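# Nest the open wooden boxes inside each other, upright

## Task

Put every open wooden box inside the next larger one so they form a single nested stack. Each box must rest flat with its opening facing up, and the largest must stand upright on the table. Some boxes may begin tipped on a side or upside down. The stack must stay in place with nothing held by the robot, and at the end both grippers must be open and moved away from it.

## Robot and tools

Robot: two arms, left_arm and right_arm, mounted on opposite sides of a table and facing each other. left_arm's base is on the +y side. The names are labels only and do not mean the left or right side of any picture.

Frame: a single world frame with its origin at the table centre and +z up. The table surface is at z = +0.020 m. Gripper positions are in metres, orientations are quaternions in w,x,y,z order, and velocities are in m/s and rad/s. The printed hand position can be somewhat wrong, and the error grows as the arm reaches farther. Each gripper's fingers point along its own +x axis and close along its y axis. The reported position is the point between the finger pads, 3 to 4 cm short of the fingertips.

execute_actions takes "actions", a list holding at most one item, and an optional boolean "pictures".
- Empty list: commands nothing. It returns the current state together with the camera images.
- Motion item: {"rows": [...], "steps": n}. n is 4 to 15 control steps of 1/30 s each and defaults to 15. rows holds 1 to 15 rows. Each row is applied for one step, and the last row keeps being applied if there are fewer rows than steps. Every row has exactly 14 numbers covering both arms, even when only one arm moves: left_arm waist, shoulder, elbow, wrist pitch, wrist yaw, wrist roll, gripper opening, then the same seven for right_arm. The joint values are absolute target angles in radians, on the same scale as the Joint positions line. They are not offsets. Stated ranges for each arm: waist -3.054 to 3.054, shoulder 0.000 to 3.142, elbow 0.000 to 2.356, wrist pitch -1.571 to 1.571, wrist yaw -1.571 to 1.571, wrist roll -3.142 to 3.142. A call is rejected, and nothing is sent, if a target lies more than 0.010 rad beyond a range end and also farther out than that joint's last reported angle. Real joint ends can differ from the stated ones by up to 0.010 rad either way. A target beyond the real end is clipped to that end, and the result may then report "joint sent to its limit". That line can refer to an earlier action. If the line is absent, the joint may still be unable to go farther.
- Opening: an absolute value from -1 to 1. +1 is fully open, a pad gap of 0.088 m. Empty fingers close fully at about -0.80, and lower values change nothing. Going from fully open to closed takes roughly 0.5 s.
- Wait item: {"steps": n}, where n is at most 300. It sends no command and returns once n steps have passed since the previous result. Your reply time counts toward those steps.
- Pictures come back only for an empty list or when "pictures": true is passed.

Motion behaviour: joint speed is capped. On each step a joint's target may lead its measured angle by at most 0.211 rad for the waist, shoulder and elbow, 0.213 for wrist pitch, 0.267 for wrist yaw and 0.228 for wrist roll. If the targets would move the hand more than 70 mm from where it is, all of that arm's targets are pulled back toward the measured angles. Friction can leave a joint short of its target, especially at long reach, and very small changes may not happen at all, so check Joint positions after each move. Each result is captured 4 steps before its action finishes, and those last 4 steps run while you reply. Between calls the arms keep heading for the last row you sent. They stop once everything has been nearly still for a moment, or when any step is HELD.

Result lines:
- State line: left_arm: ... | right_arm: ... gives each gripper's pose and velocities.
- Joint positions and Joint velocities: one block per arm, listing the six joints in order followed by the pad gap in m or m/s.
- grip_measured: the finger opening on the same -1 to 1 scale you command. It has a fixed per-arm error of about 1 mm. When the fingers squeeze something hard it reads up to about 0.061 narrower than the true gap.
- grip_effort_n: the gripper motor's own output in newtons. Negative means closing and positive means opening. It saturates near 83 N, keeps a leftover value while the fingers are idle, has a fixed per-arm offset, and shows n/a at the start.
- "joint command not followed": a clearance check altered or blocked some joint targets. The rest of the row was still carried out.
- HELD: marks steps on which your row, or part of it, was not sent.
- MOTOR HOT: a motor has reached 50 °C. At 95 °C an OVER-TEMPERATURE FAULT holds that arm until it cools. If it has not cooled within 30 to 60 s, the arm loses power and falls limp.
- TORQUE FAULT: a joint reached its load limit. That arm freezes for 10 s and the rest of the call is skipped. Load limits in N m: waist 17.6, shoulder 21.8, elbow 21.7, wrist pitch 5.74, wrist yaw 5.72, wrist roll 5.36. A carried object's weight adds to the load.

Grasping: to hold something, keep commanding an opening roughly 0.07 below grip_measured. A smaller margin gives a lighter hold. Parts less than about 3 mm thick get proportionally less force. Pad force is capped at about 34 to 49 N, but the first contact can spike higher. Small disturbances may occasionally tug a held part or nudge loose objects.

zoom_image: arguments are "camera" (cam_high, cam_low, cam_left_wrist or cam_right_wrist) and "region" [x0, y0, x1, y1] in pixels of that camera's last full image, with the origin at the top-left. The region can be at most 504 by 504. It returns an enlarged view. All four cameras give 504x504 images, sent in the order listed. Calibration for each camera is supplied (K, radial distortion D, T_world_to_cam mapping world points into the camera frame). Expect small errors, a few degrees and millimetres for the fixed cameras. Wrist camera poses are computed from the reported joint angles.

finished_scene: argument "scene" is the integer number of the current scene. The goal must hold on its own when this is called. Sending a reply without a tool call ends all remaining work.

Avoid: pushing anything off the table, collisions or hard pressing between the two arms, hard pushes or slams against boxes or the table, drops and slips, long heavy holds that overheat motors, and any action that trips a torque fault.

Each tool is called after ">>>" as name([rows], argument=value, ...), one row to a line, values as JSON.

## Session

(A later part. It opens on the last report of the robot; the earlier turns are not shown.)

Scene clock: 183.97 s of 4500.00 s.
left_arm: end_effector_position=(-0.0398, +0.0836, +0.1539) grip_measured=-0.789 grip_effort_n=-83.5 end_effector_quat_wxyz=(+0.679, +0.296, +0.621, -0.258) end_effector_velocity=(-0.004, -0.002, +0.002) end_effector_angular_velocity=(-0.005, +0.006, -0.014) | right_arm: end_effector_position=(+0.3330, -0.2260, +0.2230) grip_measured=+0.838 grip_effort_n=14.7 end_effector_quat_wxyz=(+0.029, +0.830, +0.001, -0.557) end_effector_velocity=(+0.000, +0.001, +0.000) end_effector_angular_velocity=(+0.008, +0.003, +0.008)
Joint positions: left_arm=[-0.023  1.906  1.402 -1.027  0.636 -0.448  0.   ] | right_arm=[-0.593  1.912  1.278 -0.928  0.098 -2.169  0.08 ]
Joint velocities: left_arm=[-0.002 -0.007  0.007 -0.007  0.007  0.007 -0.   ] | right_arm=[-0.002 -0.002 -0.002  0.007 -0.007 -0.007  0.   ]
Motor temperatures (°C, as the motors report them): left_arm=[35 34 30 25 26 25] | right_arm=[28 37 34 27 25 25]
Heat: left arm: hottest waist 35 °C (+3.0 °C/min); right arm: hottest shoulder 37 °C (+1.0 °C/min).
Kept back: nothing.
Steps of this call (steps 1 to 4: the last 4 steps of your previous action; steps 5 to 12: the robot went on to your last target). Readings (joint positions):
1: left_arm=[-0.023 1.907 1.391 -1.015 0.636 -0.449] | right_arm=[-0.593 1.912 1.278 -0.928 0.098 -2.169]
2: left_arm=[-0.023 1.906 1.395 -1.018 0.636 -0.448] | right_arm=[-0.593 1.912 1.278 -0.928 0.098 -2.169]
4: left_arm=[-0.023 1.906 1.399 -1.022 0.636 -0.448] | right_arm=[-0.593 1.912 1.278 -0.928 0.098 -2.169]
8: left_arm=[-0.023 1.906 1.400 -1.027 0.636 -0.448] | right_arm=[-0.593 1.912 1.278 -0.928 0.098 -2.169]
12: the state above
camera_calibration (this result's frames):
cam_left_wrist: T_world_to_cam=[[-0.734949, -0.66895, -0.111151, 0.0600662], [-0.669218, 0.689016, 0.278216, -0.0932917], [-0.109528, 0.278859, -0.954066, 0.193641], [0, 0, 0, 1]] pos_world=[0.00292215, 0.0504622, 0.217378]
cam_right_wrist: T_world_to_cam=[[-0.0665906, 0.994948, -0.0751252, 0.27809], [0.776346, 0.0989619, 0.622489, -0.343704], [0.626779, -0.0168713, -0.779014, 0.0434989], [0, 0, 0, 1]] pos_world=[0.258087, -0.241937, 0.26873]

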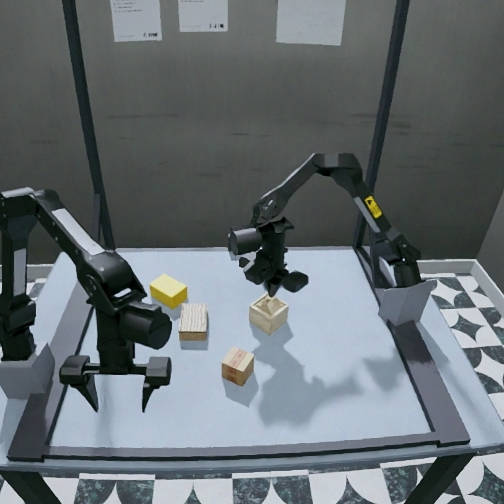

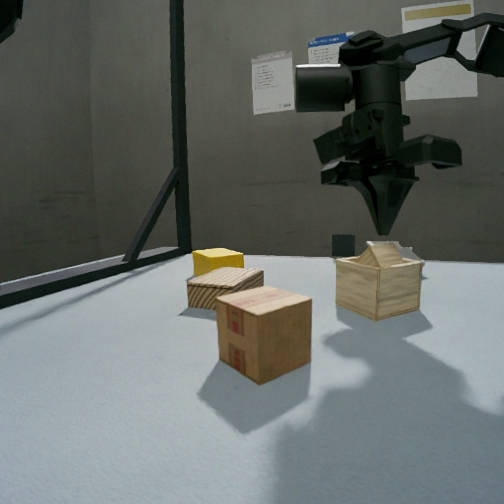

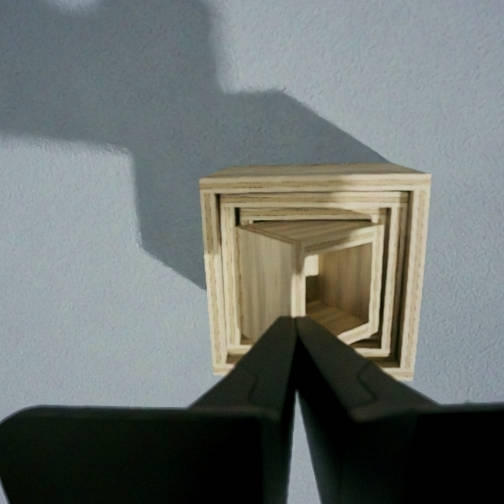

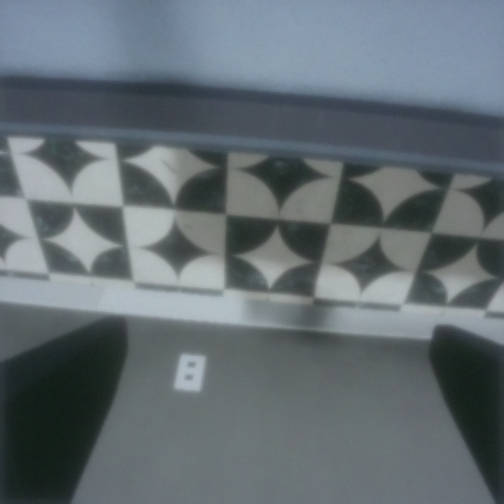

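>>> execute_actions([
  {"rows":[[-0.058,1.93,1.402,-1.01,0.636,-0.48,-0.85,-0.593,1.912,1.278,-0.928,0.098,-2.169,0.84]],"steps":15},
])

>>> execute_actions([
  {"steps":10},
], pictures=true)

Scene clock: 184.50 s of 4500.00 s.
left_arm: end_effector_position=(-0.0462, +0.0822, +0.1425) grip_measured=-0.789 grip_effort_n=-83.5 end_effector_quat_wxyz=(+0.674, +0.301, +0.625, -0.253) end_effector_velocity=(+0.004, +0.001, -0.004) end_effector_angular_velocity=(+0.004, -0.007, +0.054) | right_arm: end_effector_position=(+0.3330, -0.2260, +0.2230) grip_measured=+0.838 grip_effort_n=15.1 end_effector_quat_wxyz=(+0.029, +0.830, +0.001, -0.557) end_effector_velocity=(+0.003, -0.001, +0.001) end_effector_angular_velocity=(-0.004, -0.009, +0.014)
Joint positions: left_arm=[-0.058  1.919  1.402 -1.013  0.636 -0.475  0.   ] | right_arm=[-0.593  1.912  1.278 -0.928  0.098 -2.169  0.08 ]
Joint velocities: left_arm=[-0.002  0.012 -0.002  0.007 -0.007 -0.051 -0.   ] | right_arm=[-0.007 -0.002 -0.002  0.007  0.007 -0.022 -0.   ]
Motor temperatures (°C, as the motors report them): left_arm=[35 34 30 25 26 25] | right_arm=[28 37 34 27 25 25]
Heat: left arm: hottest waist 35 °C (+3.0 °C/min); right arm: hottest shoulder 37 °C (+1.0 °C/min).
Steps of this call (steps 1 to 5: the robot went on to your last target; steps 6 to 16: the first 11 steps of this action). Readings (joint positions):
6: left_arm=[-0.024 1.906 1.402 -1.028 0.636 -0.449] | right_arm=[-0.593 1.912 1.278 -0.928 0.098 -2.169]
7: left_arm=[-0.027 1.906 1.402 -1.025 0.636 -0.455] | right_arm=[-0.593 1.912 1.278 -0.928 0.098 -2.169]
9: left_arm=[-0.040 1.908 1.402 -1.019 0.636 -0.464] | right_arm=[-0.593 1.912 1.278 -0.928 0.098 -2.169]
13: left_arm=[-0.057 1.916 1.402 -1.014 0.636 -0.473] | right_arm=[-0.593 1.912 1.278 -0.928 0.098 -2.169]
16: the state above

Scene clock: 184.83 s of 4500.00 s.
left_arm: end_effector_position=(-0.0459, +0.0821, +0.1423) grip_measured=-0.789 grip_effort_n=-83.5 end_effector_quat_wxyz=(+0.674, +0.300, +0.626, -0.253) end_effector_velocity=(-0.000, +0.002, -0.000) end_effector_angular_velocity=(+0.007, -0.006, +0.025) | right_arm: end_effector_position=(+0.3330, -0.2260, +0.2230) grip_measured=+0.838 grip_effort_n=15.1 end_effector_quat_wxyz=(+0.029, +0.830, +0.001, -0.557) end_effector_velocity=(+0.002, +0.000, +0.001) end_effector_angular_velocity=(+0.003, +0.003, +0.016)
Joint positions: left_arm=[-0.058  1.919  1.402 -1.012  0.636 -0.477  0.   ] | right_arm=[-0.593  1.912  1.278 -0.928  0.098 -2.169  0.08 ]
Joint velocities: left_arm=[-0.002 -0.002 -0.002 -0.007 -0.007 -0.022 -0.   ] | right_arm=[-0.007 -0.002 -0.002  0.007 -0.007 -0.022 -0.   ]
Motor temperatures (°C, as the motors report them): left_arm=[35 34 30 25 26 25] | right_arm=[28 37 34 27 25 25]
Heat: left arm: hottest waist 35 °C (+3.0 °C/min); right arm: hottest shoulder 37 °C (+1.0 °C/min).
Kept back: nothing.
Steps of this call (steps 1 to 4: the last 4 steps of your previous action; steps 5 to 10: the robot went on to your last target). Readings (joint positions):
1: left_arm=[-0.058 1.919 1.402 -1.013 0.636 -0.475] | right_arm=[-0.593 1.912 1.278 -0.928 0.098 -2.169]
2: left_arm=[-0.058 1.919 1.402 -1.012 0.636 -0.476] | right_arm=[-0.593 1.912 1.278 -0.928 0.098 -2.169]
4: left_arm=[-0.058 1.919 1.402 -1.012 0.636 -0.476] | right_arm=[-0.593 1.912 1.278 -0.928 0.098 -2.169]
8: left_arm=[-0.058 1.919 1.402 -1.012 0.636 -0.477] | right_arm=[-0.593 1.912 1.278 -0.928 0.098 -2.169]
10: the state above
camera_calibration (this result's frames):
cam_left_wrist: T_world_to_cam=[[-0.73481, -0.667958, -0.117838, 0.0541228], [-0.668171, 0.682988, 0.295084, -0.0949582], [-0.116622, 0.295567, -0.948177, 0.179759], [0, 0, 0, 1]] pos_world=[-0.00271457, 0.0478762, 0.204842]
cam_right_wrist: T_world_to_cam=[[-0.0665906, 0.994948, -0.0751252, 0.27809], [0.776346, 0.0989619, 0.622489, -0.343704], [0.626779, -0.0168713, -0.779014, 0.0434989], [0, 0, 0, 1]] pos_world=[0.258087, -0.241937, 0.26873]

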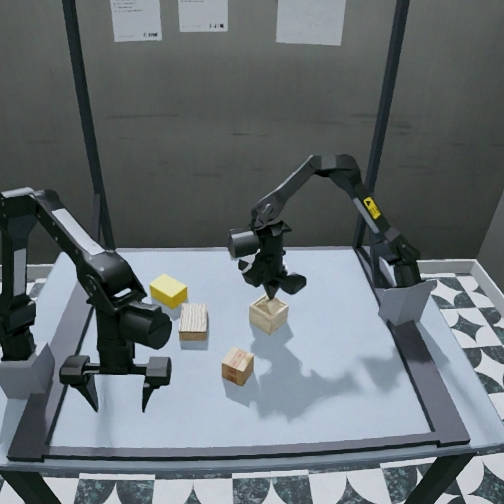

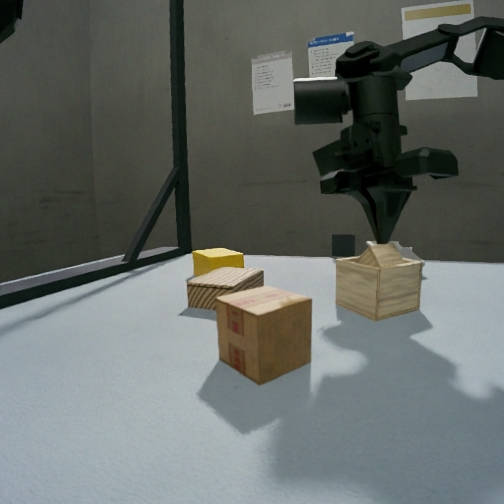

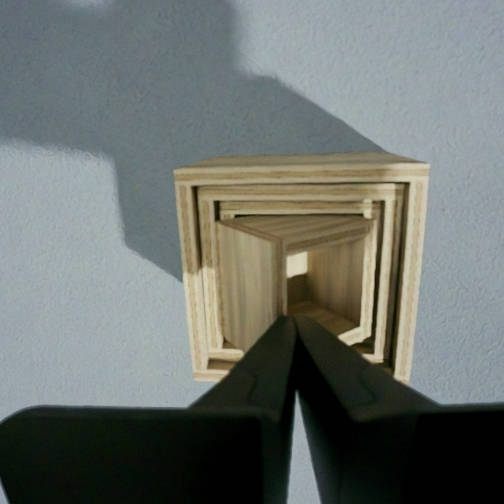

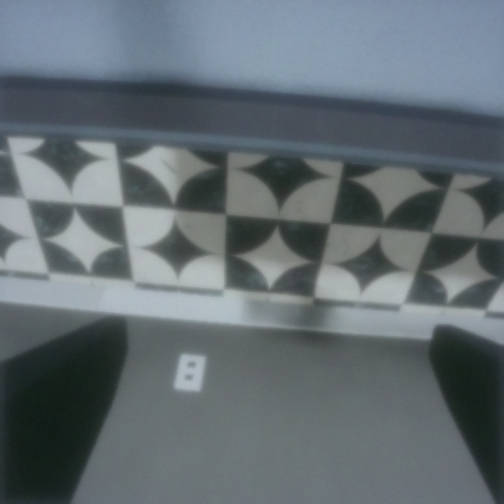

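>>> execute_actions([
  {"rows":[[-0.058,1.965,1.395,-0.975,0.636,-0.48,-0.85,-0.593,1.912,1.278,-0.928,0.098,-2.169,0.84]],"steps":15},
])

>>> execute_actions([
  {"steps":10},
], pictures=true)

Scene clock: 185.37 s of 4500.00 s.
left_arm: end_effector_position=(-0.0391, +0.0778, +0.1363) grip_measured=-0.789 grip_effort_n=-83.5 end_effector_quat_wxyz=(+0.674, +0.297, +0.625, -0.258) end_effector_velocity=(+0.012, +0.015, -0.028) end_effector_angular_velocity=(+0.097, +0.022, +0.068) | right_arm: end_effector_position=(+0.3330, -0.2260, +0.2230) grip_measured=+0.838 grip_effort_n=15.1 end_effector_quat_wxyz=(+0.029, +0.830, +0.001, -0.557) end_effector_velocity=(-0.000, -0.004, -0.001) end_effector_angular_velocity=(-0.007, +0.013, -0.002)
Joint positions: left_arm=[-0.055  1.945  1.402 -0.977  0.643 -0.478  0.   ] | right_arm=[-0.593  1.912  1.278 -0.928  0.098 -2.169  0.08 ]
Joint velocities: left_arm=[-0.022  0.085 -0.007 -0.022 -0.007 -0.007 -0.   ] | right_arm=[-0.007 -0.002 -0.007 -0.007 -0.007 -0.007 -0.   ]
Motor temperatures (°C, as the motors report them): left_arm=[35 34 30 25 26 25] | right_arm=[28 37 34 27 25 25]
Heat: left arm: hottest waist 35 °C (+3.0 °C/min); right arm: hottest shoulder 37 °C (+1.0 °C/min).
Steps of this call (steps 1 to 5: the robot went on to your last target; steps 6 to 16: the first 11 steps of this action). Readings (joint positions):
6: left_arm=[-0.058 1.922 1.402 -1.010 0.636 -0.477] | right_arm=[-0.593 1.912 1.278 -0.928 0.098 -2.169]
7: left_arm=[-0.058 1.927 1.402 -1.001 0.636 -0.477] | right_arm=[-0.593 1.912 1.278 -0.928 0.098 -2.169]
9: left_arm=[-0.055 1.933 1.402 -0.994 0.641 -0.477] | right_arm=[-0.593 1.912 1.278 -0.928 0.098 -2.169]
13: left_arm=[-0.054 1.937 1.402 -0.983 0.643 -0.478] | right_arm=[-0.593 1.912 1.278 -0.928 0.098 -2.169]
16: the state above

Scene clock: 185.70 s of 4500.00 s.
left_arm: end_effector_position=(-0.0372, +0.0793, +0.1330) grip_measured=-0.789 grip_effort_n=-83.5 end_effector_quat_wxyz=(+0.673, +0.299, +0.627, -0.253) end_effector_velocity=(-0.002, +0.006, +0.000) end_effector_angular_velocity=(+0.020, -0.002, +0.006) | right_arm: end_effector_position=(+0.3330, -0.2260, +0.2230) grip_measured=+0.838 grip_effort_n=15.1 end_effector_quat_wxyz=(+0.029, +0.830, +0.001, -0.557) end_effector_velocity=(-0.004, -0.004, -0.001) end_effector_angular_velocity=(-0.018, +0.018, +0.005)
Joint positions: left_arm=[-0.058  1.955  1.401 -0.977  0.641 -0.478  0.   ] | right_arm=[-0.593  1.912  1.278 -0.928  0.098 -2.169  0.08 ]
Joint velocities: left_arm=[-0.002 -0.007 -0.007 -0.022 -0.007  0.007 -0.   ] | right_arm=[ 0.002 -0.002 -0.002 -0.022 -0.007 -0.007 -0.   ]
Motor temperatures (°C, as the motors report them): left_arm=[35 34 30 25 26 25] | right_arm=[28 37 34 27 25 25]
Heat: left arm: hottest waist 35 °C (+3.0 °C/min); right arm: hottest shoulder 37 °C (+1.0 °C/min).
Kept back: nothing.
Steps of this call (steps 1 to 4: the last 4 steps of your previous action; steps 5 to 10: the robot went on to your last target). Readings (joint positions):
1: left_arm=[-0.056 1.948 1.402 -0.977 0.643 -0.478] | right_arm=[-0.593 1.912 1.278 -0.928 0.098 -2.169]
2: left_arm=[-0.057 1.950 1.402 -0.977 0.642 -0.478] | right_arm=[-0.593 1.912 1.278 -0.928 0.098 -2.169]
4: left_arm=[-0.058 1.954 1.401 -0.977 0.641 -0.478] | right_arm=[-0.593 1.912 1.278 -0.928 0.098 -2.169]
8: left_arm=[-0.058 1.955 1.401 -0.977 0.641 -0.478] | right_arm=[-0.593 1.912 1.278 -0.928 0.098 -2.169]
10: the state above
camera_calibration (this result's frames):
cam_left_wrist: T_world_to_cam=[[-0.734299, -0.66917, -0.114087, 0.0572177], [-0.667875, 0.68211, 0.297773, -0.0847371], [-0.121441, 0.294851, -0.947795, 0.172589], [0, 0, 0, 1]] pos_world=[0.00638049, 0.0452005, 0.195339]
cam_right_wrist: T_world_to_cam=[[-0.0665906, 0.994948, -0.0751252, 0.27809], [0.776346, 0.0989619, 0.622489, -0.343704], [0.626779, -0.0168713, -0.779014, 0.0434989], [0, 0, 0, 1]] pos_world=[0.258087, -0.241937, 0.26873]

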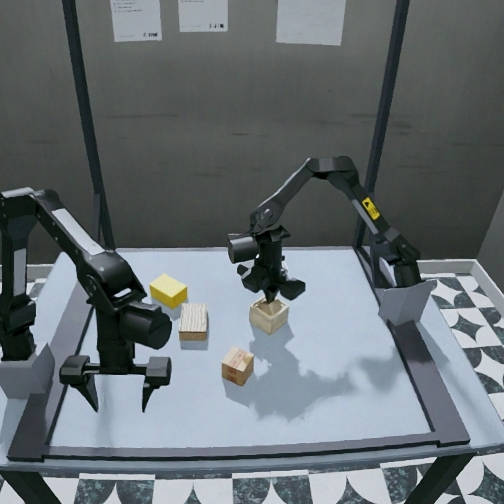

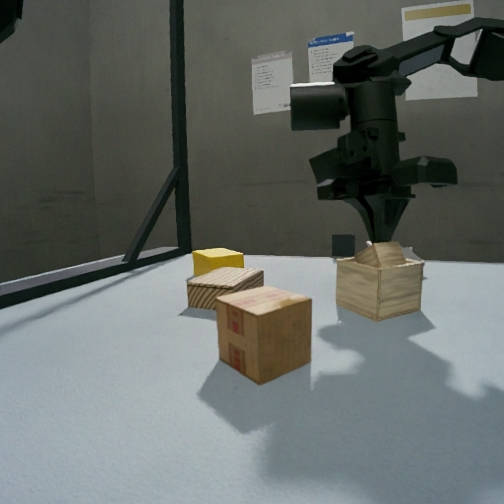

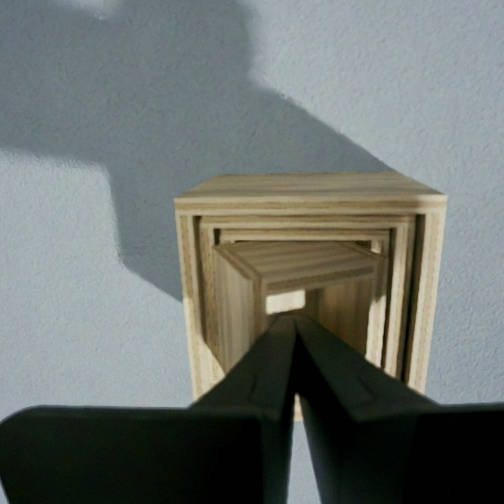

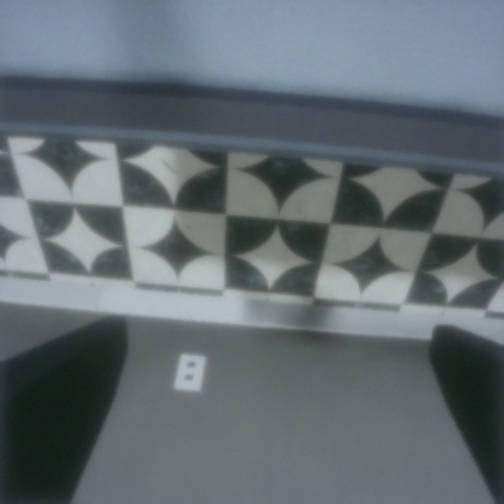

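>>> execute_actions([
  {"rows":[[-0.058,1.955,1.40,-0.977,0.612,-0.48,-0.85,-0.593,1.912,1.278,-0.928,0.098,-2.169,0.84]],"steps":15},
])

>>> execute_actions([
  {"steps":10},
], pictures=true)

Scene clock: 186.23 s of 4500.00 s.
left_arm: end_effector_position=(-0.0341, +0.0802, +0.1332) grip_measured=-0.789 grip_effort_n=-83.5 end_effector_quat_wxyz=(+0.679, +0.304, +0.621, -0.248) end_effector_velocity=(+0.004, +0.003, +0.003) end_effector_angular_velocity=(+0.008, -0.036, +0.025) | right_arm: end_effector_position=(+0.3330, -0.2260, +0.2230) grip_measured=+0.838 grip_effort_n=14.2 end_effector_quat_wxyz=(+0.029, +0.830, +0.001, -0.557) end_effector_velocity=(-0.003, -0.005, -0.002) end_effector_angular_velocity=(-0.020, +0.021, -0.001)
Joint positions: left_arm=[-0.058  1.955  1.401 -0.977  0.619 -0.478  0.   ] | right_arm=[-0.593  1.912  1.278 -0.928  0.098 -2.169  0.08 ]
Joint velocities: left_arm=[ 0.002 -0.007 -0.002 -0.007 -0.037 -0.022 -0.   ] | right_arm=[-0.002  0.002 -0.002 -0.022 -0.007 -0.007  0.   ]
Motor temperatures (°C, as the motors report them): left_arm=[35 34 30 25 26 25] | right_arm=[28 37 34 27 25 25]
Heat: left arm: hottest waist 35 °C (+3.0 °C/min); right arm: hottest shoulder 37 °C (+1.0 °C/min).
Steps of this call (steps 1 to 5: the robot went on to your last target; steps 6 to 16: the first 11 steps of this action). Readings (joint positions):
6: left_arm=[-0.058 1.955 1.401 -0.977 0.639 -0.478] | right_arm=[-0.593 1.912 1.278 -0.928 0.098 -2.169]
7: left_arm=[-0.058 1.955 1.401 -0.977 0.633 -0.478] | right_arm=[-0.593 1.912 1.278 -0.928 0.098 -2.169]
9: left_arm=[-0.058 1.955 1.401 -0.977 0.627 -0.478] | right_arm=[-0.593 1.912 1.278 -0.928 0.098 -2.169]
13: left_arm=[-0.058 1.955 1.401 -0.977 0.620 -0.478] | right_arm=[-0.593 1.912 1.278 -0.928 0.098 -2.169]
16: the state above

Scene clock: 186.57 s of 4500.00 s.
left_arm: end_effector_position=(-0.0339, +0.0803, +0.1333) grip_measured=-0.789 grip_effort_n=-83.5 end_effector_quat_wxyz=(+0.679, +0.304, +0.620, -0.248) end_effector_velocity=(-0.002, +0.003, -0.001) end_effector_angular_velocity=(+0.009, +0.010, -0.001) | right_arm: end_effector_position=(+0.3330, -0.2260, +0.2230) grip_measured=+0.838 grip_effort_n=15.1 end_effector_quat_wxyz=(+0.029, +0.830, +0.001, -0.557) end_effector_velocity=(-0.001, -0.002, -0.002) end_effector_angular_velocity=(-0.008, +0.013, +0.003)
Joint positions: left_arm=[-0.058  1.955  1.401 -0.977  0.617 -0.478  0.   ] | right_arm=[-0.593  1.912  1.278 -0.928  0.098 -2.169  0.08 ]
Joint velocities: left_arm=[-0.002 -0.002 -0.007 -0.007  0.007  0.007  0.   ] | right_arm=[-0.002  0.002 -0.002 -0.007 -0.007 -0.007  0.   ]
Motor temperatures (°C, as the motors report them): left_arm=[35 34 30 25 26 25] | right_arm=[28 37 34 27 25 25]
Heat: left arm: hottest waist 35 °C (+3.0 °C/min); right arm: hottest shoulder 37 °C (+1.0 °C/min).
Kept back: nothing.
Steps of this call (steps 1 to 4: the last 4 steps of your previous action; steps 5 to 10: the robot went on to your last target). Readings (joint positions):
1: left_arm=[-0.058 1.955 1.401 -0.977 0.618 -0.478] | right_arm=[-0.593 1.912 1.278 -0.928 0.098 -2.169]
2: left_arm=[-0.058 1.955 1.401 -0.977 0.618 -0.478] | right_arm=[-0.593 1.912 1.278 -0.928 0.098 -2.169]
4: left_arm=[-0.058 1.955 1.401 -0.977 0.617 -0.478] | right_arm=[-0.593 1.912 1.278 -0.928 0.098 -2.169]
8: left_arm=[-0.058 1.955 1.401 -0.977 0.617 -0.478] | right_arm=[-0.593 1.912 1.278 -0.928 0.098 -2.169]
10: the state above
camera_calibration (this result's frames):
cam_left_wrist: T_world_to_cam=[[-0.731813, -0.667936, -0.135322, 0.063152], [-0.674144, 0.680387, 0.287406, -0.082011], [-0.0998978, 0.301554, -0.948201, 0.173194], [0, 0, 0, 1]] pos_world=[0.0082298, 0.0457535, 0.196339]
cam_right_wrist: T_world_to_cam=[[-0.0665906, 0.994948, -0.0751252, 0.27809], [0.776346, 0.0989619, 0.622489, -0.343704], [0.626779, -0.0168713, -0.779014, 0.0434989], [0, 0, 0, 1]] pos_world=[0.258087, -0.241937, 0.26873]

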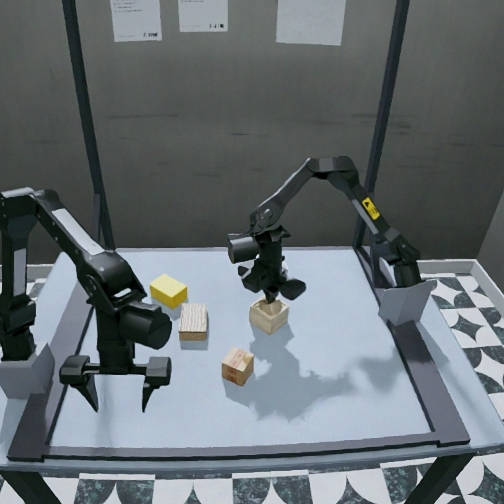

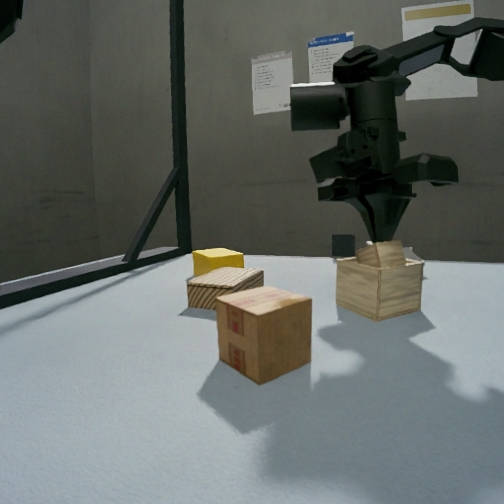

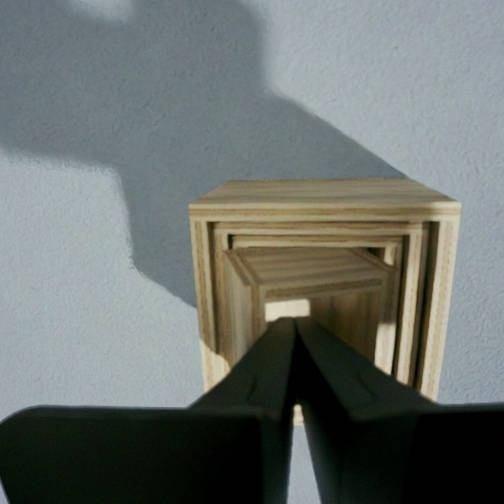

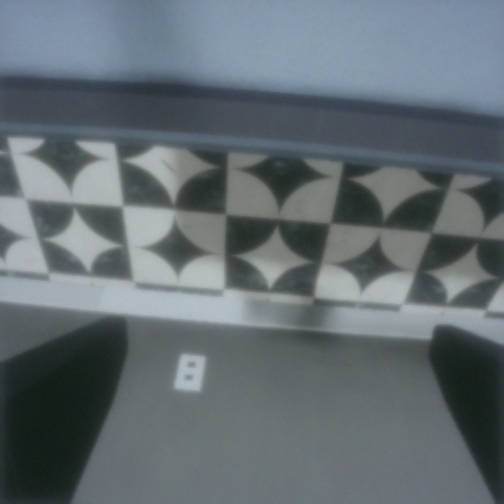

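>>> execute_actions([
  {"rows":[[-0.058,1.955,1.40,-0.977,0.65,-0.48,-0.55,-0.593,1.912,1.278,-0.928,0.098,-2.169,0.84]],"steps":15},
])

>>> execute_actions([
  {"steps":10},
], pictures=true)

Scene clock: 187.17 s of 4500.00 s.
left_arm: end_effector_position=(-0.0378, +0.0791, +0.1328) grip_measured=-0.570 grip_effort_n=15.6 end_effector_quat_wxyz=(+0.672, +0.298, +0.628, -0.254) end_effector_velocity=(-0.003, -0.002, +0.001) end_effector_angular_velocity=(-0.011, +0.004, +0.012) | right_arm: end_effector_position=(+0.3330, -0.2260, +0.2230) grip_measured=+0.838 grip_effort_n=15.6 end_effector_quat_wxyz=(+0.029, +0.830, +0.001, -0.557) end_effector_velocity=(-0.000, +0.001, -0.000) end_effector_angular_velocity=(+0.016, +0.015, +0.005)
Joint positions: left_arm=[-0.058  1.955  1.401 -0.977  0.645 -0.478  0.011] | right_arm=[-0.593  1.912  1.278 -0.928  0.098 -2.169  0.08 ]
Joint velocities: left_arm=[-0.002 -0.007 -0.002  0.007  0.007 -0.022  0.007] | right_arm=[-0.007 -0.002 -0.002  0.007 -0.022 -0.007 -0.   ]
Motor temperatures (°C, as the motors report them): left_arm=[35 34 30 25 26 25] | right_arm=[28 37 34 27 25 25]
Heat: left arm: hottest waist 35 °C (+3.0 °C/min); right arm: hottest shoulder 37 °C (+1.0 °C/min).
Steps of this call (steps 1 to 7: the robot went on to your last target; steps 8 to 18: the first 11 steps of this action). Readings (joint positions):
8: left_arm=[-0.058 1.955 1.401 -0.977 0.617 -0.478] | right_arm=[-0.593 1.912 1.278 -0.928 0.098 -2.169]
9: left_arm=[-0.058 1.955 1.401 -0.977 0.622 -0.478] | right_arm=[-0.593 1.912 1.278 -0.928 0.098 -2.169]
11: left_arm=[-0.058 1.955 1.401 -0.977 0.632 -0.478] | right_arm=[-0.593 1.912 1.278 -0.928 0.098 -2.169]
15: left_arm=[-0.058 1.955 1.401 -0.977 0.642 -0.478] | right_arm=[-0.593 1.912 1.278 -0.928 0.098 -2.169]
18: the state above

Scene clock: 187.50 s of 4500.00 s.
left_arm: end_effector_position=(-0.0381, +0.0791, +0.1328) grip_measured=-0.554 grip_effort_n=15.6 end_effector_quat_wxyz=(+0.671, +0.298, +0.629, -0.255) end_effector_velocity=(-0.002, +0.002, -0.000) end_effector_angular_velocity=(+0.005, +0.009, -0.004) | right_arm: end_effector_position=(+0.3330, -0.2260, +0.2230) grip_measured=+0.838 grip_effort_n=15.6 end_effector_quat_wxyz=(+0.029, +0.830, +0.001, -0.557) end_effector_velocity=(-0.005, -0.003, -0.002) end_effector_angular_velocity=(-0.009, +0.030, +0.003)
Joint positions: left_arm=[-0.058  1.955  1.401 -0.977  0.646 -0.478  0.012] | right_arm=[-0.593  1.912  1.278 -0.928  0.098 -2.169  0.08 ]
Joint velocities: left_arm=[-0.002 -0.002 -0.002 -0.007  0.007  0.007  0.   ] | right_arm=[-0.002 -0.002 -0.002 -0.022 -0.022 -0.007 -0.   ]
Motor temperatures (°C, as the motors report them): left_arm=[35 34 30 25 26 25] | right_arm=[28 37 34 27 25 25]
Heat: left arm: hottest waist 35 °C (+3.0 °C/min); right arm: hottest shoulder 37 °C (+1.0 °C/min).
Kept back: nothing.
Steps of this call (steps 1 to 4: the last 4 steps of your previous action; steps 5 to 10: the robot went on to your last target). Readings (joint positions):
1: left_arm=[-0.058 1.955 1.401 -0.977 0.645 -0.478] | right_arm=[-0.593 1.912 1.278 -0.928 0.098 -2.169]
2: left_arm=[-0.058 1.955 1.401 -0.977 0.645 -0.478] | right_arm=[-0.593 1.912 1.278 -0.928 0.098 -2.169]
4: left_arm=[-0.058 1.955 1.401 -0.977 0.646 -0.478] | right_arm=[-0.593 1.912 1.278 -0.928 0.098 -2.169]
8: left_arm=[-0.058 1.955 1.401 -0.977 0.646 -0.478] | right_arm=[-0.593 1.912 1.278 -0.928 0.098 -2.169]
10: the state above
camera_calibration (this result's frames):
cam_left_wrist: T_world_to_cam=[[-0.735077, -0.669155, -0.109056, 0.0556534], [-0.666048, 0.682685, 0.300534, -0.0854878], [-0.126653, 0.293553, -0.947516, 0.172254], [0, 0, 0, 1]] pos_world=[0.00578705, 0.0450362, 0.194975]
cam_right_wrist: T_world_to_cam=[[-0.0665906, 0.994948, -0.0751252, 0.27809], [0.776346, 0.0989619, 0.622489, -0.343704], [0.626779, -0.0168713, -0.779014, 0.0434989], [0, 0, 0, 1]] pos_world=[0.258087, -0.241937, 0.26873]

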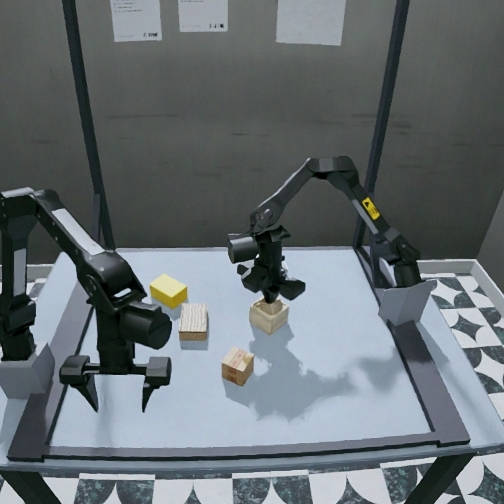

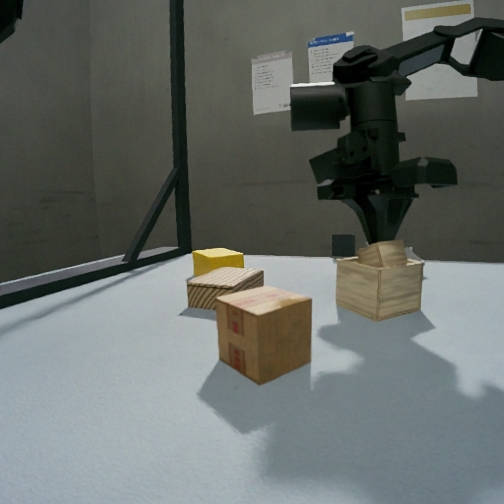

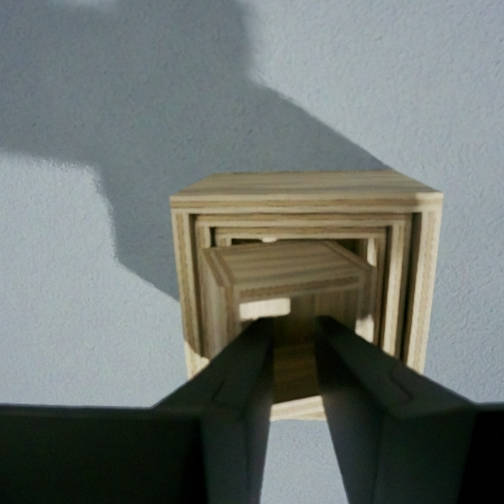

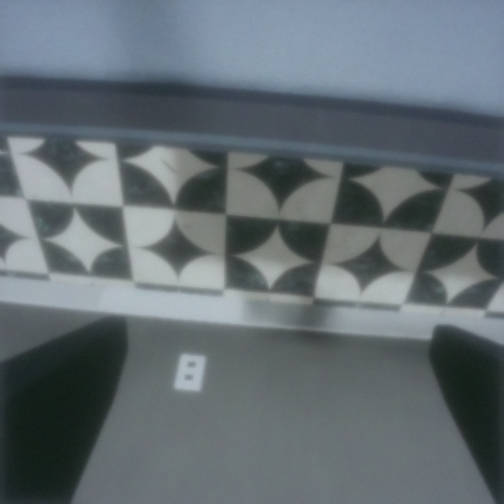

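>>> execute_actions([
  {"rows":[[-0.058,1.89,1.40,-1.04,0.646,-0.48,-0.6,-0.593,1.912,1.278,-0.928,0.098,-2.169,0.84]],"steps":12},
])

>>> execute_actions([
  {"rows":[[0.01,1.875,1.365,-1.005,0.63,-0.42,-0.3,-0.593,1.912,1.278,-0.928,0.098,-2.169,0.84]],"steps":15},
])

>>> execute_actions([
  {"steps":12},
], pictures=true)

Scene clock: 188.03 s of 4500.00 s.
left_arm: end_effector_position=(-0.0512, +0.0846, +0.1449) grip_measured=-0.591 grip_effort_n=-18.8 end_effector_quat_wxyz=(+0.671, +0.298, +0.631, -0.252) end_effector_velocity=(-0.025, +0.000, +0.026) end_effector_angular_velocity=(-0.038, -0.019, -0.018) | right_arm: end_effector_position=(+0.3330, -0.2260, +0.2230) grip_measured=+0.838 grip_effort_n=15.1 end_effector_quat_wxyz=(+0.029, +0.830, +0.001, -0.557) end_effector_velocity=(+0.000, +0.001, +0.000) end_effector_angular_velocity=(+0.008, +0.003, +0.008)
Joint positions: left_arm=[-0.059  1.906  1.4   -1.031  0.647 -0.478  0.01 ] | right_arm=[-0.593  1.912  1.278 -0.928  0.098 -2.169  0.08 ]
Joint velocities: left_arm=[-0.002 -0.105  0.002 -0.051 -0.007 -0.022 -0.002] | right_arm=[-0.002 -0.002 -0.002  0.007 -0.007 -0.007 -0.   ]
Motor temperatures (°C, as the motors report them): left_arm=[35 34 30 25 26 25] | right_arm=[28 37 34 27 25 25]
Heat: left arm: hottest waist 35 °C (+3.0 °C/min); right arm: hottest shoulder 37 °C (+1.0 °C/min).
Steps of this call (steps 1 to 8: the robot went on to your last target; steps 9 to 16: the first 8 steps of this action). Readings (joint positions):
9: left_arm=[-0.058 1.952 1.401 -0.980 0.647 -0.478] | right_arm=[-0.593 1.912 1.278 -0.928 0.098 -2.169]
10: left_arm=[-0.058 1.948 1.401 -0.994 0.647 -0.478] | right_arm=[-0.593 1.912 1.278 -0.928 0.098 -2.169]
12: left_arm=[-0.059 1.933 1.400 -1.017 0.647 -0.478] | right_arm=[-0.593 1.912 1.278 -0.928 0.098 -2.169]
16: the state above

Scene clock: 188.53 s of 4500.00 s.
left_arm: end_effector_position=(-0.0317, +0.0881, +0.1595) grip_measured=-0.320 grip_effort_n=15.6 end_effector_quat_wxyz=(+0.684, +0.291, +0.614, -0.263) end_effector_velocity=(-0.002, +0.007, -0.000) end_effector_angular_velocity=(+0.013, -0.003, -0.001) | right_arm: end_effector_position=(+0.3330, -0.2260, +0.2230) grip_measured=+0.838 grip_effort_n=15.1 end_effector_quat_wxyz=(+0.029, +0.830, +0.001, -0.557) end_effector_velocity=(-0.003, -0.001, -0.001) end_effector_angular_velocity=(+0.003, +0.023, +0.006)
Joint positions: left_arm=[ 0.006  1.889  1.372 -1.009  0.634 -0.426  0.023] | right_arm=[-0.593  1.912  1.278 -0.928  0.098 -2.169  0.08 ]
Joint velocities: left_arm=[-0.002 -0.017 -0.022 -0.007 -0.007  0.007  0.007] | right_arm=[-0.002 -0.002 -0.002 -0.007 -0.022 -0.007  0.   ]
Motor temperatures (°C, as the motors report them): left_arm=[35 34 30 25 26 25] | right_arm=[28 37 34 27 25 25]
Heat: left arm: hottest waist 35 °C (+3.0 °C/min); right arm: hottest shoulder 37 °C (+1.0 °C/min).
Steps of this call (steps 1 to 4: the last 4 steps of your previous action; steps 5 to 15: the first 11 steps of this action). Readings (joint positions):
5: left_arm=[-0.057 1.903 1.398 -1.035 0.647 -0.473] | right_arm=[-0.593 1.912 1.278 -0.928 0.098 -2.169]
6: left_arm=[-0.050 1.900 1.392 -1.028 0.646 -0.461] | right_arm=[-0.593 1.912 1.278 -0.928 0.098 -2.169]
8: left_arm=[-0.027 1.895 1.382 -1.020 0.640 -0.446] | right_arm=[-0.593 1.912 1.278 -0.928 0.098 -2.169]
12: left_arm=[0.004 1.890 1.375 -1.011 0.635 -0.431] | right_arm=[-0.593 1.912 1.278 -0.928 0.098 -2.169]
15: the state above

Scene clock: 188.93 s of 4500.00 s.
left_arm: end_effector_position=(-0.0316, +0.0882, +0.1595) grip_measured=-0.304 grip_effort_n=15.6 end_effector_quat_wxyz=(+0.684, +0.293, +0.614, -0.265) end_effector_velocity=(-0.002, +0.004, +0.001) end_effector_angular_velocity=(+0.013, -0.002, +0.032) | right_arm: end_effector_position=(+0.3330, -0.2260, +0.2230) grip_measured=+0.838 grip_effort_n=15.1 end_effector_quat_wxyz=(+0.029, +0.830, +0.001, -0.557) end_effector_velocity=(-0.002, -0.003, -0.002) end_effector_angular_velocity=(-0.003, +0.012, -0.011)
Joint positions: left_arm=[ 0.006  1.889  1.371 -1.007  0.634 -0.423  0.024] | right_arm=[-0.593  1.912  1.278 -0.928  0.098 -2.169  0.08 ]
Joint velocities: left_arm=[-0.002 -0.007 -0.002 -0.022 -0.007 -0.022  0.   ] | right_arm=[-0.002 -0.002 -0.007 -0.007 -0.007  0.007 -0.   ]
Motor temperatures (°C, as the motors report them): left_arm=[35 34 30 25 26 25] | right_arm=[28 37 34 27 25 25]
Heat: left arm: hottest waist 35 °C (+3.0 °C/min); right arm: hottest shoulder 37 °C (+1.0 °C/min).
Kept back: nothing.
Steps of this call (steps 1 to 4: the last 4 steps of your previous action; steps 5 to 12: the robot went on to your last target). Readings (joint positions):
1: left_arm=[0.006 1.889 1.372 -1.008 0.634 -0.426] | right_arm=[-0.593 1.912 1.278 -0.928 0.098 -2.169]
2: left_arm=[0.006 1.889 1.371 -1.008 0.634 -0.425] | right_arm=[-0.593 1.912 1.278 -0.928 0.098 -2.169]
4: left_arm=[0.006 1.889 1.371 -1.008 0.634 -0.424] | right_arm=[-0.593 1.912 1.278 -0.928 0.098 -2.169]
8: left_arm=[0.006 1.889 1.371 -1.007 0.634 -0.423] | right_arm=[-0.593 1.912 1.278 -0.928 0.098 -2.169]
12: the state above
camera_calibration (this result's frames):
cam_left_wrist: T_world_to_cam=[[-0.738849, -0.665475, -0.106043, 0.0685446], [-0.666773, 0.699178, 0.257998, -0.0900946], [-0.0975486, 0.261328, -0.960308, 0.201438], [0, 0, 0, 1]] pos_world=[0.0102213, 0.0559657, 0.223955]
cam_right_wrist: T_world_to_cam=[[-0.0665906, 0.994948, -0.0751252, 0.27809], [0.776346, 0.0989619, 0.622489, -0.343704], [0.626779, -0.0168713, -0.779014, 0.0434989], [0, 0, 0, 1]] pos_world=[0.258087, -0.241937, 0.26873]

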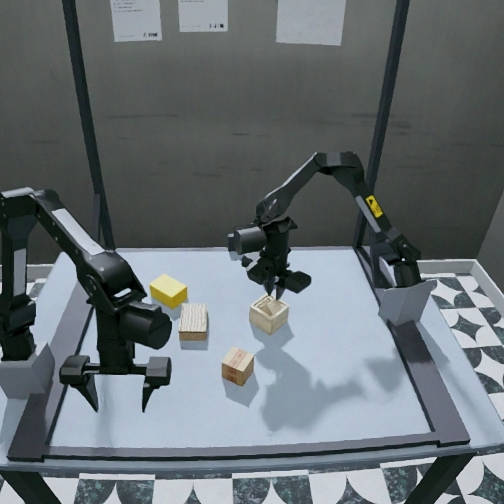

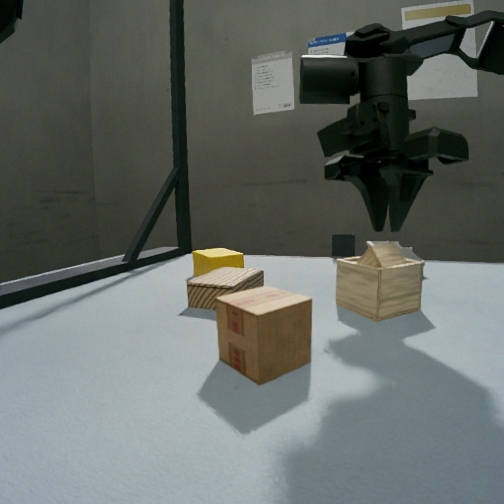

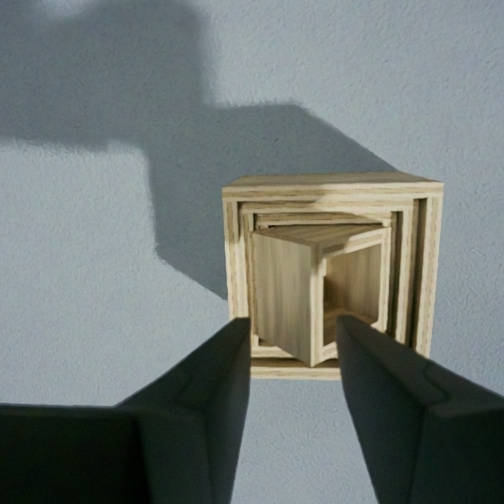

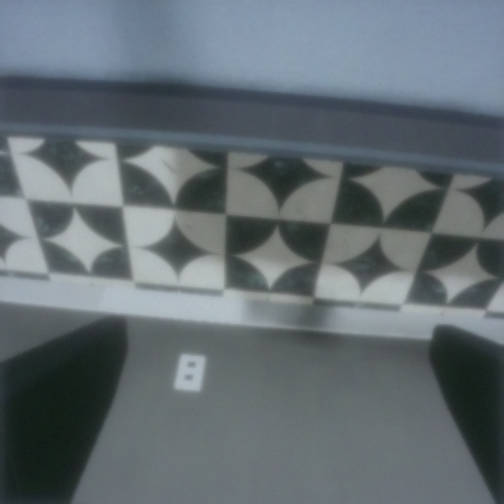

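>>> execute_actions([
  {"rows":[[-0.055,1.875,1.385,-1.035,0.636,-0.475,-0.3,-0.593,1.912,1.278,-0.928,0.098,-2.169,0.84]],"steps":15},
])

>>> execute_actions([
  {"rows":[[-0.055,1.925,1.38,-0.995,0.636,-0.475,-0.3,-0.593,1.912,1.278,-0.928,0.098,-2.169,0.84]],"steps":15},
])

>>> execute_actions([
  {"steps":10},
], pictures=true)

Scene clock: 189.57 s of 4500.00 s.
left_arm: end_effector_position=(-0.0504, +0.0908, +0.1464) grip_measured=-0.303 grip_effort_n=15.6 end_effector_quat_wxyz=(+0.673, +0.303, +0.627, -0.249) end_effector_velocity=(+0.001, +0.003, +0.001) end_effector_angular_velocity=(+0.017, -0.018, +0.046) | right_arm: end_effector_position=(+0.3330, -0.2260, +0.2230) grip_measured=+0.838 grip_effort_n=14.2 end_effector_quat_wxyz=(+0.029, +0.830, +0.001, -0.557) end_effector_velocity=(-0.004, -0.007, +0.000) end_effector_angular_velocity=(-0.039, +0.011, +0.014)
Joint positions: left_arm=[-0.055  1.888  1.376 -1.031  0.633 -0.469  0.024] | right_arm=[-0.593  1.912  1.278 -0.928  0.098 -2.169  0.08 ]
Joint velocities: left_arm=[-0.002  0.002  0.007 -0.022 -0.022 -0.037 -0.   ] | right_arm=[ 0.002 -0.007 -0.002 -0.037  0.007 -0.022 -0.   ]
Motor temperatures (°C, as the motors report them): left_arm=[35 34 30 25 26 25] | right_arm=[28 37 34 27 25 25]
Heat: left arm: hottest waist 35 °C (+3.0 °C/min); right arm: hottest shoulder 37 °C (+1.0 °C/min).
Steps of this call (steps 1 to 8: the robot went on to your last target; steps 9 to 19: the first 11 steps of this action). Readings (joint positions):
9: left_arm=[0.004 1.888 1.370 -1.007 0.633 -0.426] | right_arm=[-0.593 1.912 1.278 -0.928 0.098 -2.169]
10: left_arm=[-0.002 1.888 1.371 -1.012 0.633 -0.436] | right_arm=[-0.593 1.912 1.278 -0.928 0.098 -2.169]
12: left_arm=[-0.024 1.888 1.372 -1.022 0.633 -0.451] | right_arm=[-0.593 1.912 1.278 -0.928 0.098 -2.169]
16: left_arm=[-0.053 1.888 1.374 -1.030 0.633 -0.465] | right_arm=[-0.593 1.912 1.278 -0.928 0.098 -2.169]
19: the state above

Scene clock: 190.07 s of 4500.00 s.
left_arm: end_effector_position=(-0.0433, +0.0869, +0.1401) grip_measured=-0.303 grip_effort_n=15.6 end_effector_quat_wxyz=(+0.675, +0.301, +0.626, -0.251) end_effector_velocity=(+0.004, -0.003, -0.000) end_effector_angular_velocity=(-0.012, -0.011, -0.002) | right_arm: end_effector_position=(+0.3330, -0.2260, +0.2230) grip_measured=+0.838 grip_effort_n=15.1 end_effector_quat_wxyz=(+0.029, +0.830, +0.001, -0.557) end_effector_velocity=(-0.003, -0.004, -0.001) end_effector_angular_velocity=(-0.016, +0.018, +0.000)
Joint positions: left_arm=[-0.055  1.914  1.377 -0.999  0.633 -0.472  0.024] | right_arm=[-0.593  1.912  1.278 -0.928  0.098 -2.169  0.08 ]
Joint velocities: left_arm=[ 0.002  0.002 -0.002  0.022 -0.007 -0.007  0.   ] | right_arm=[-0.002 -0.002 -0.002 -0.022 -0.007 -0.007 -0.   ]
Motor temperatures (°C, as the motors report them): left_arm=[35 34 30 25 26 25] | right_arm=[28 37 34 27 25 25]
Heat: left arm: hottest waist 35 °C (+3.0 °C/min); right arm: hottest shoulder 37 °C (+1.0 °C/min).
Steps of this call (steps 1 to 4: the last 4 steps of your previous action; steps 5 to 15: the first 11 steps of this action). Readings (joint positions):
5: left_arm=[-0.055 1.888 1.377 -1.032 0.633 -0.471] | right_arm=[-0.593 1.912 1.278 -0.928 0.098 -2.169]
6: left_arm=[-0.055 1.890 1.377 -1.025 0.633 -0.472] | right_arm=[-0.593 1.912 1.278 -0.928 0.098 -2.169]
8: left_arm=[-0.055 1.897 1.377 -1.010 0.633 -0.472] | right_arm=[-0.593 1.912 1.278 -0.928 0.098 -2.169]
12: left_arm=[-0.055 1.911 1.377 -1.002 0.633 -0.472] | right_arm=[-0.593 1.912 1.278 -0.928 0.098 -2.169]
15: the state above

Scene clock: 190.40 s of 4500.00 s.
left_arm: end_effector_position=(-0.0430, +0.0867, +0.1398) grip_measured=-0.303 grip_effort_n=15.6 end_effector_quat_wxyz=(+0.675, +0.301, +0.625, -0.251) end_effector_velocity=(+0.001, +0.003, -0.001) end_effector_angular_velocity=(+0.010, -0.005, +0.028) | right_arm: end_effector_position=(+0.3330, -0.2260, +0.2230) grip_measured=+0.838 grip_effort_n=14.7 end_effector_quat_wxyz=(+0.029, +0.830, +0.001, -0.557) end_effector_velocity=(-0.003, -0.006, -0.002) end_effector_angular_velocity=(-0.026, +0.021, +0.013)
Joint positions: left_arm=[-0.055  1.915  1.377 -0.997  0.633 -0.472  0.024] | right_arm=[-0.593  1.912  1.278 -0.928  0.098 -2.169  0.08 ]
Joint velocities: left_arm=[-0.002  0.002 -0.002 -0.007 -0.007 -0.022  0.   ] | right_arm=[-0.002 -0.002 -0.007 -0.022 -0.007 -0.022 -0.   ]
Motor temperatures (°C, as the motors report them): left_arm=[35 34 30 25 26 25] | right_arm=[28 37 34 27 25 25]
Heat: left arm: hottest waist 35 °C (+3.0 °C/min); right arm: hottest shoulder 37 °C (+1.0 °C/min).
Kept back: nothing.
Steps of this call (steps 1 to 4: the last 4 steps of your previous action; steps 5 to 10: the robot went on to your last target). Readings (joint positions):
1: left_arm=[-0.055 1.914 1.377 -0.999 0.633 -0.472] | right_arm=[-0.593 1.912 1.278 -0.928 0.098 -2.169]
2: left_arm=[-0.055 1.914 1.377 -0.998 0.633 -0.472] | right_arm=[-0.593 1.912 1.278 -0.928 0.098 -2.169]
4: left_arm=[-0.055 1.914 1.377 -0.998 0.633 -0.472] | right_arm=[-0.593 1.912 1.278 -0.928 0.098 -2.169]
8: left_arm=[-0.055 1.915 1.377 -0.997 0.633 -0.472] | right_arm=[-0.593 1.912 1.278 -0.928 0.098 -2.169]
10: the state above
camera_calibration (this result's frames):
cam_left_wrist: T_world_to_cam=[[-0.733848, -0.668242, -0.122142, 0.0597345], [-0.669609, 0.681294, 0.29574, -0.0953771], [-0.114412, 0.298816, -0.947428, 0.176045], [0, 0, 0, 1]] pos_world=[0.000112345, 0.0522918, 0.202293]
cam_right_wrist: T_world_to_cam=[[-0.0665906, 0.994948, -0.0751252, 0.27809], [0.776346, 0.0989619, 0.622489, -0.343704], [0.626779, -0.0168713, -0.779014, 0.0434989], [0, 0, 0, 1]] pos_world=[0.258087, -0.241937, 0.26873]

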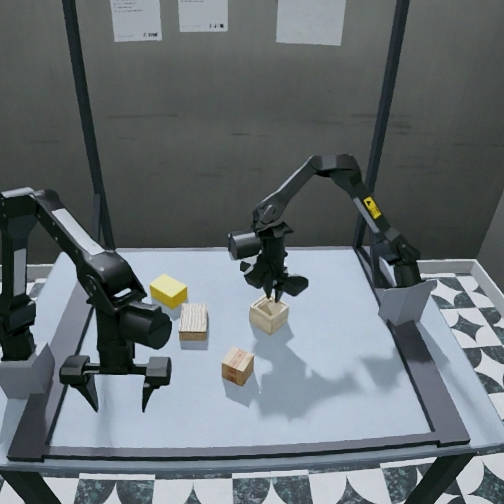

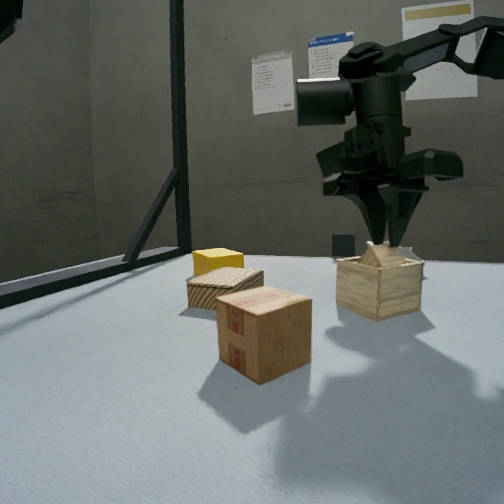

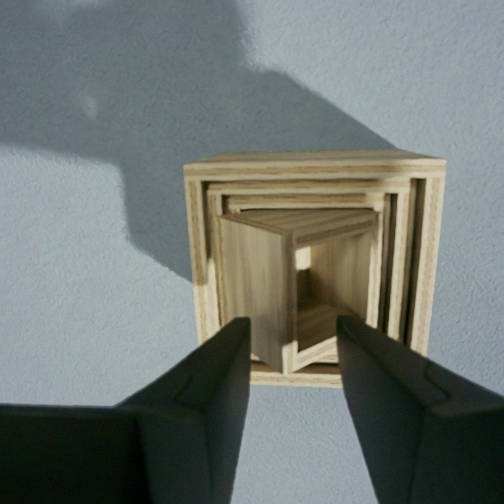

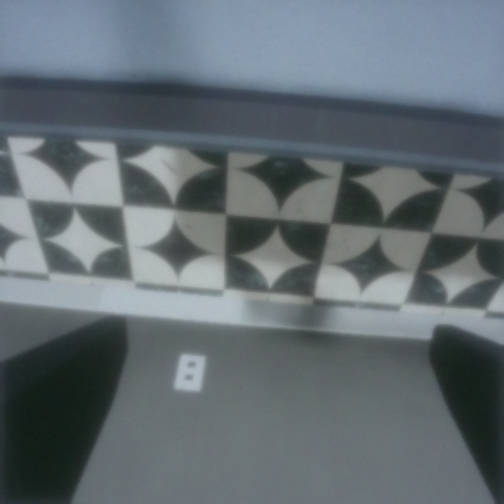

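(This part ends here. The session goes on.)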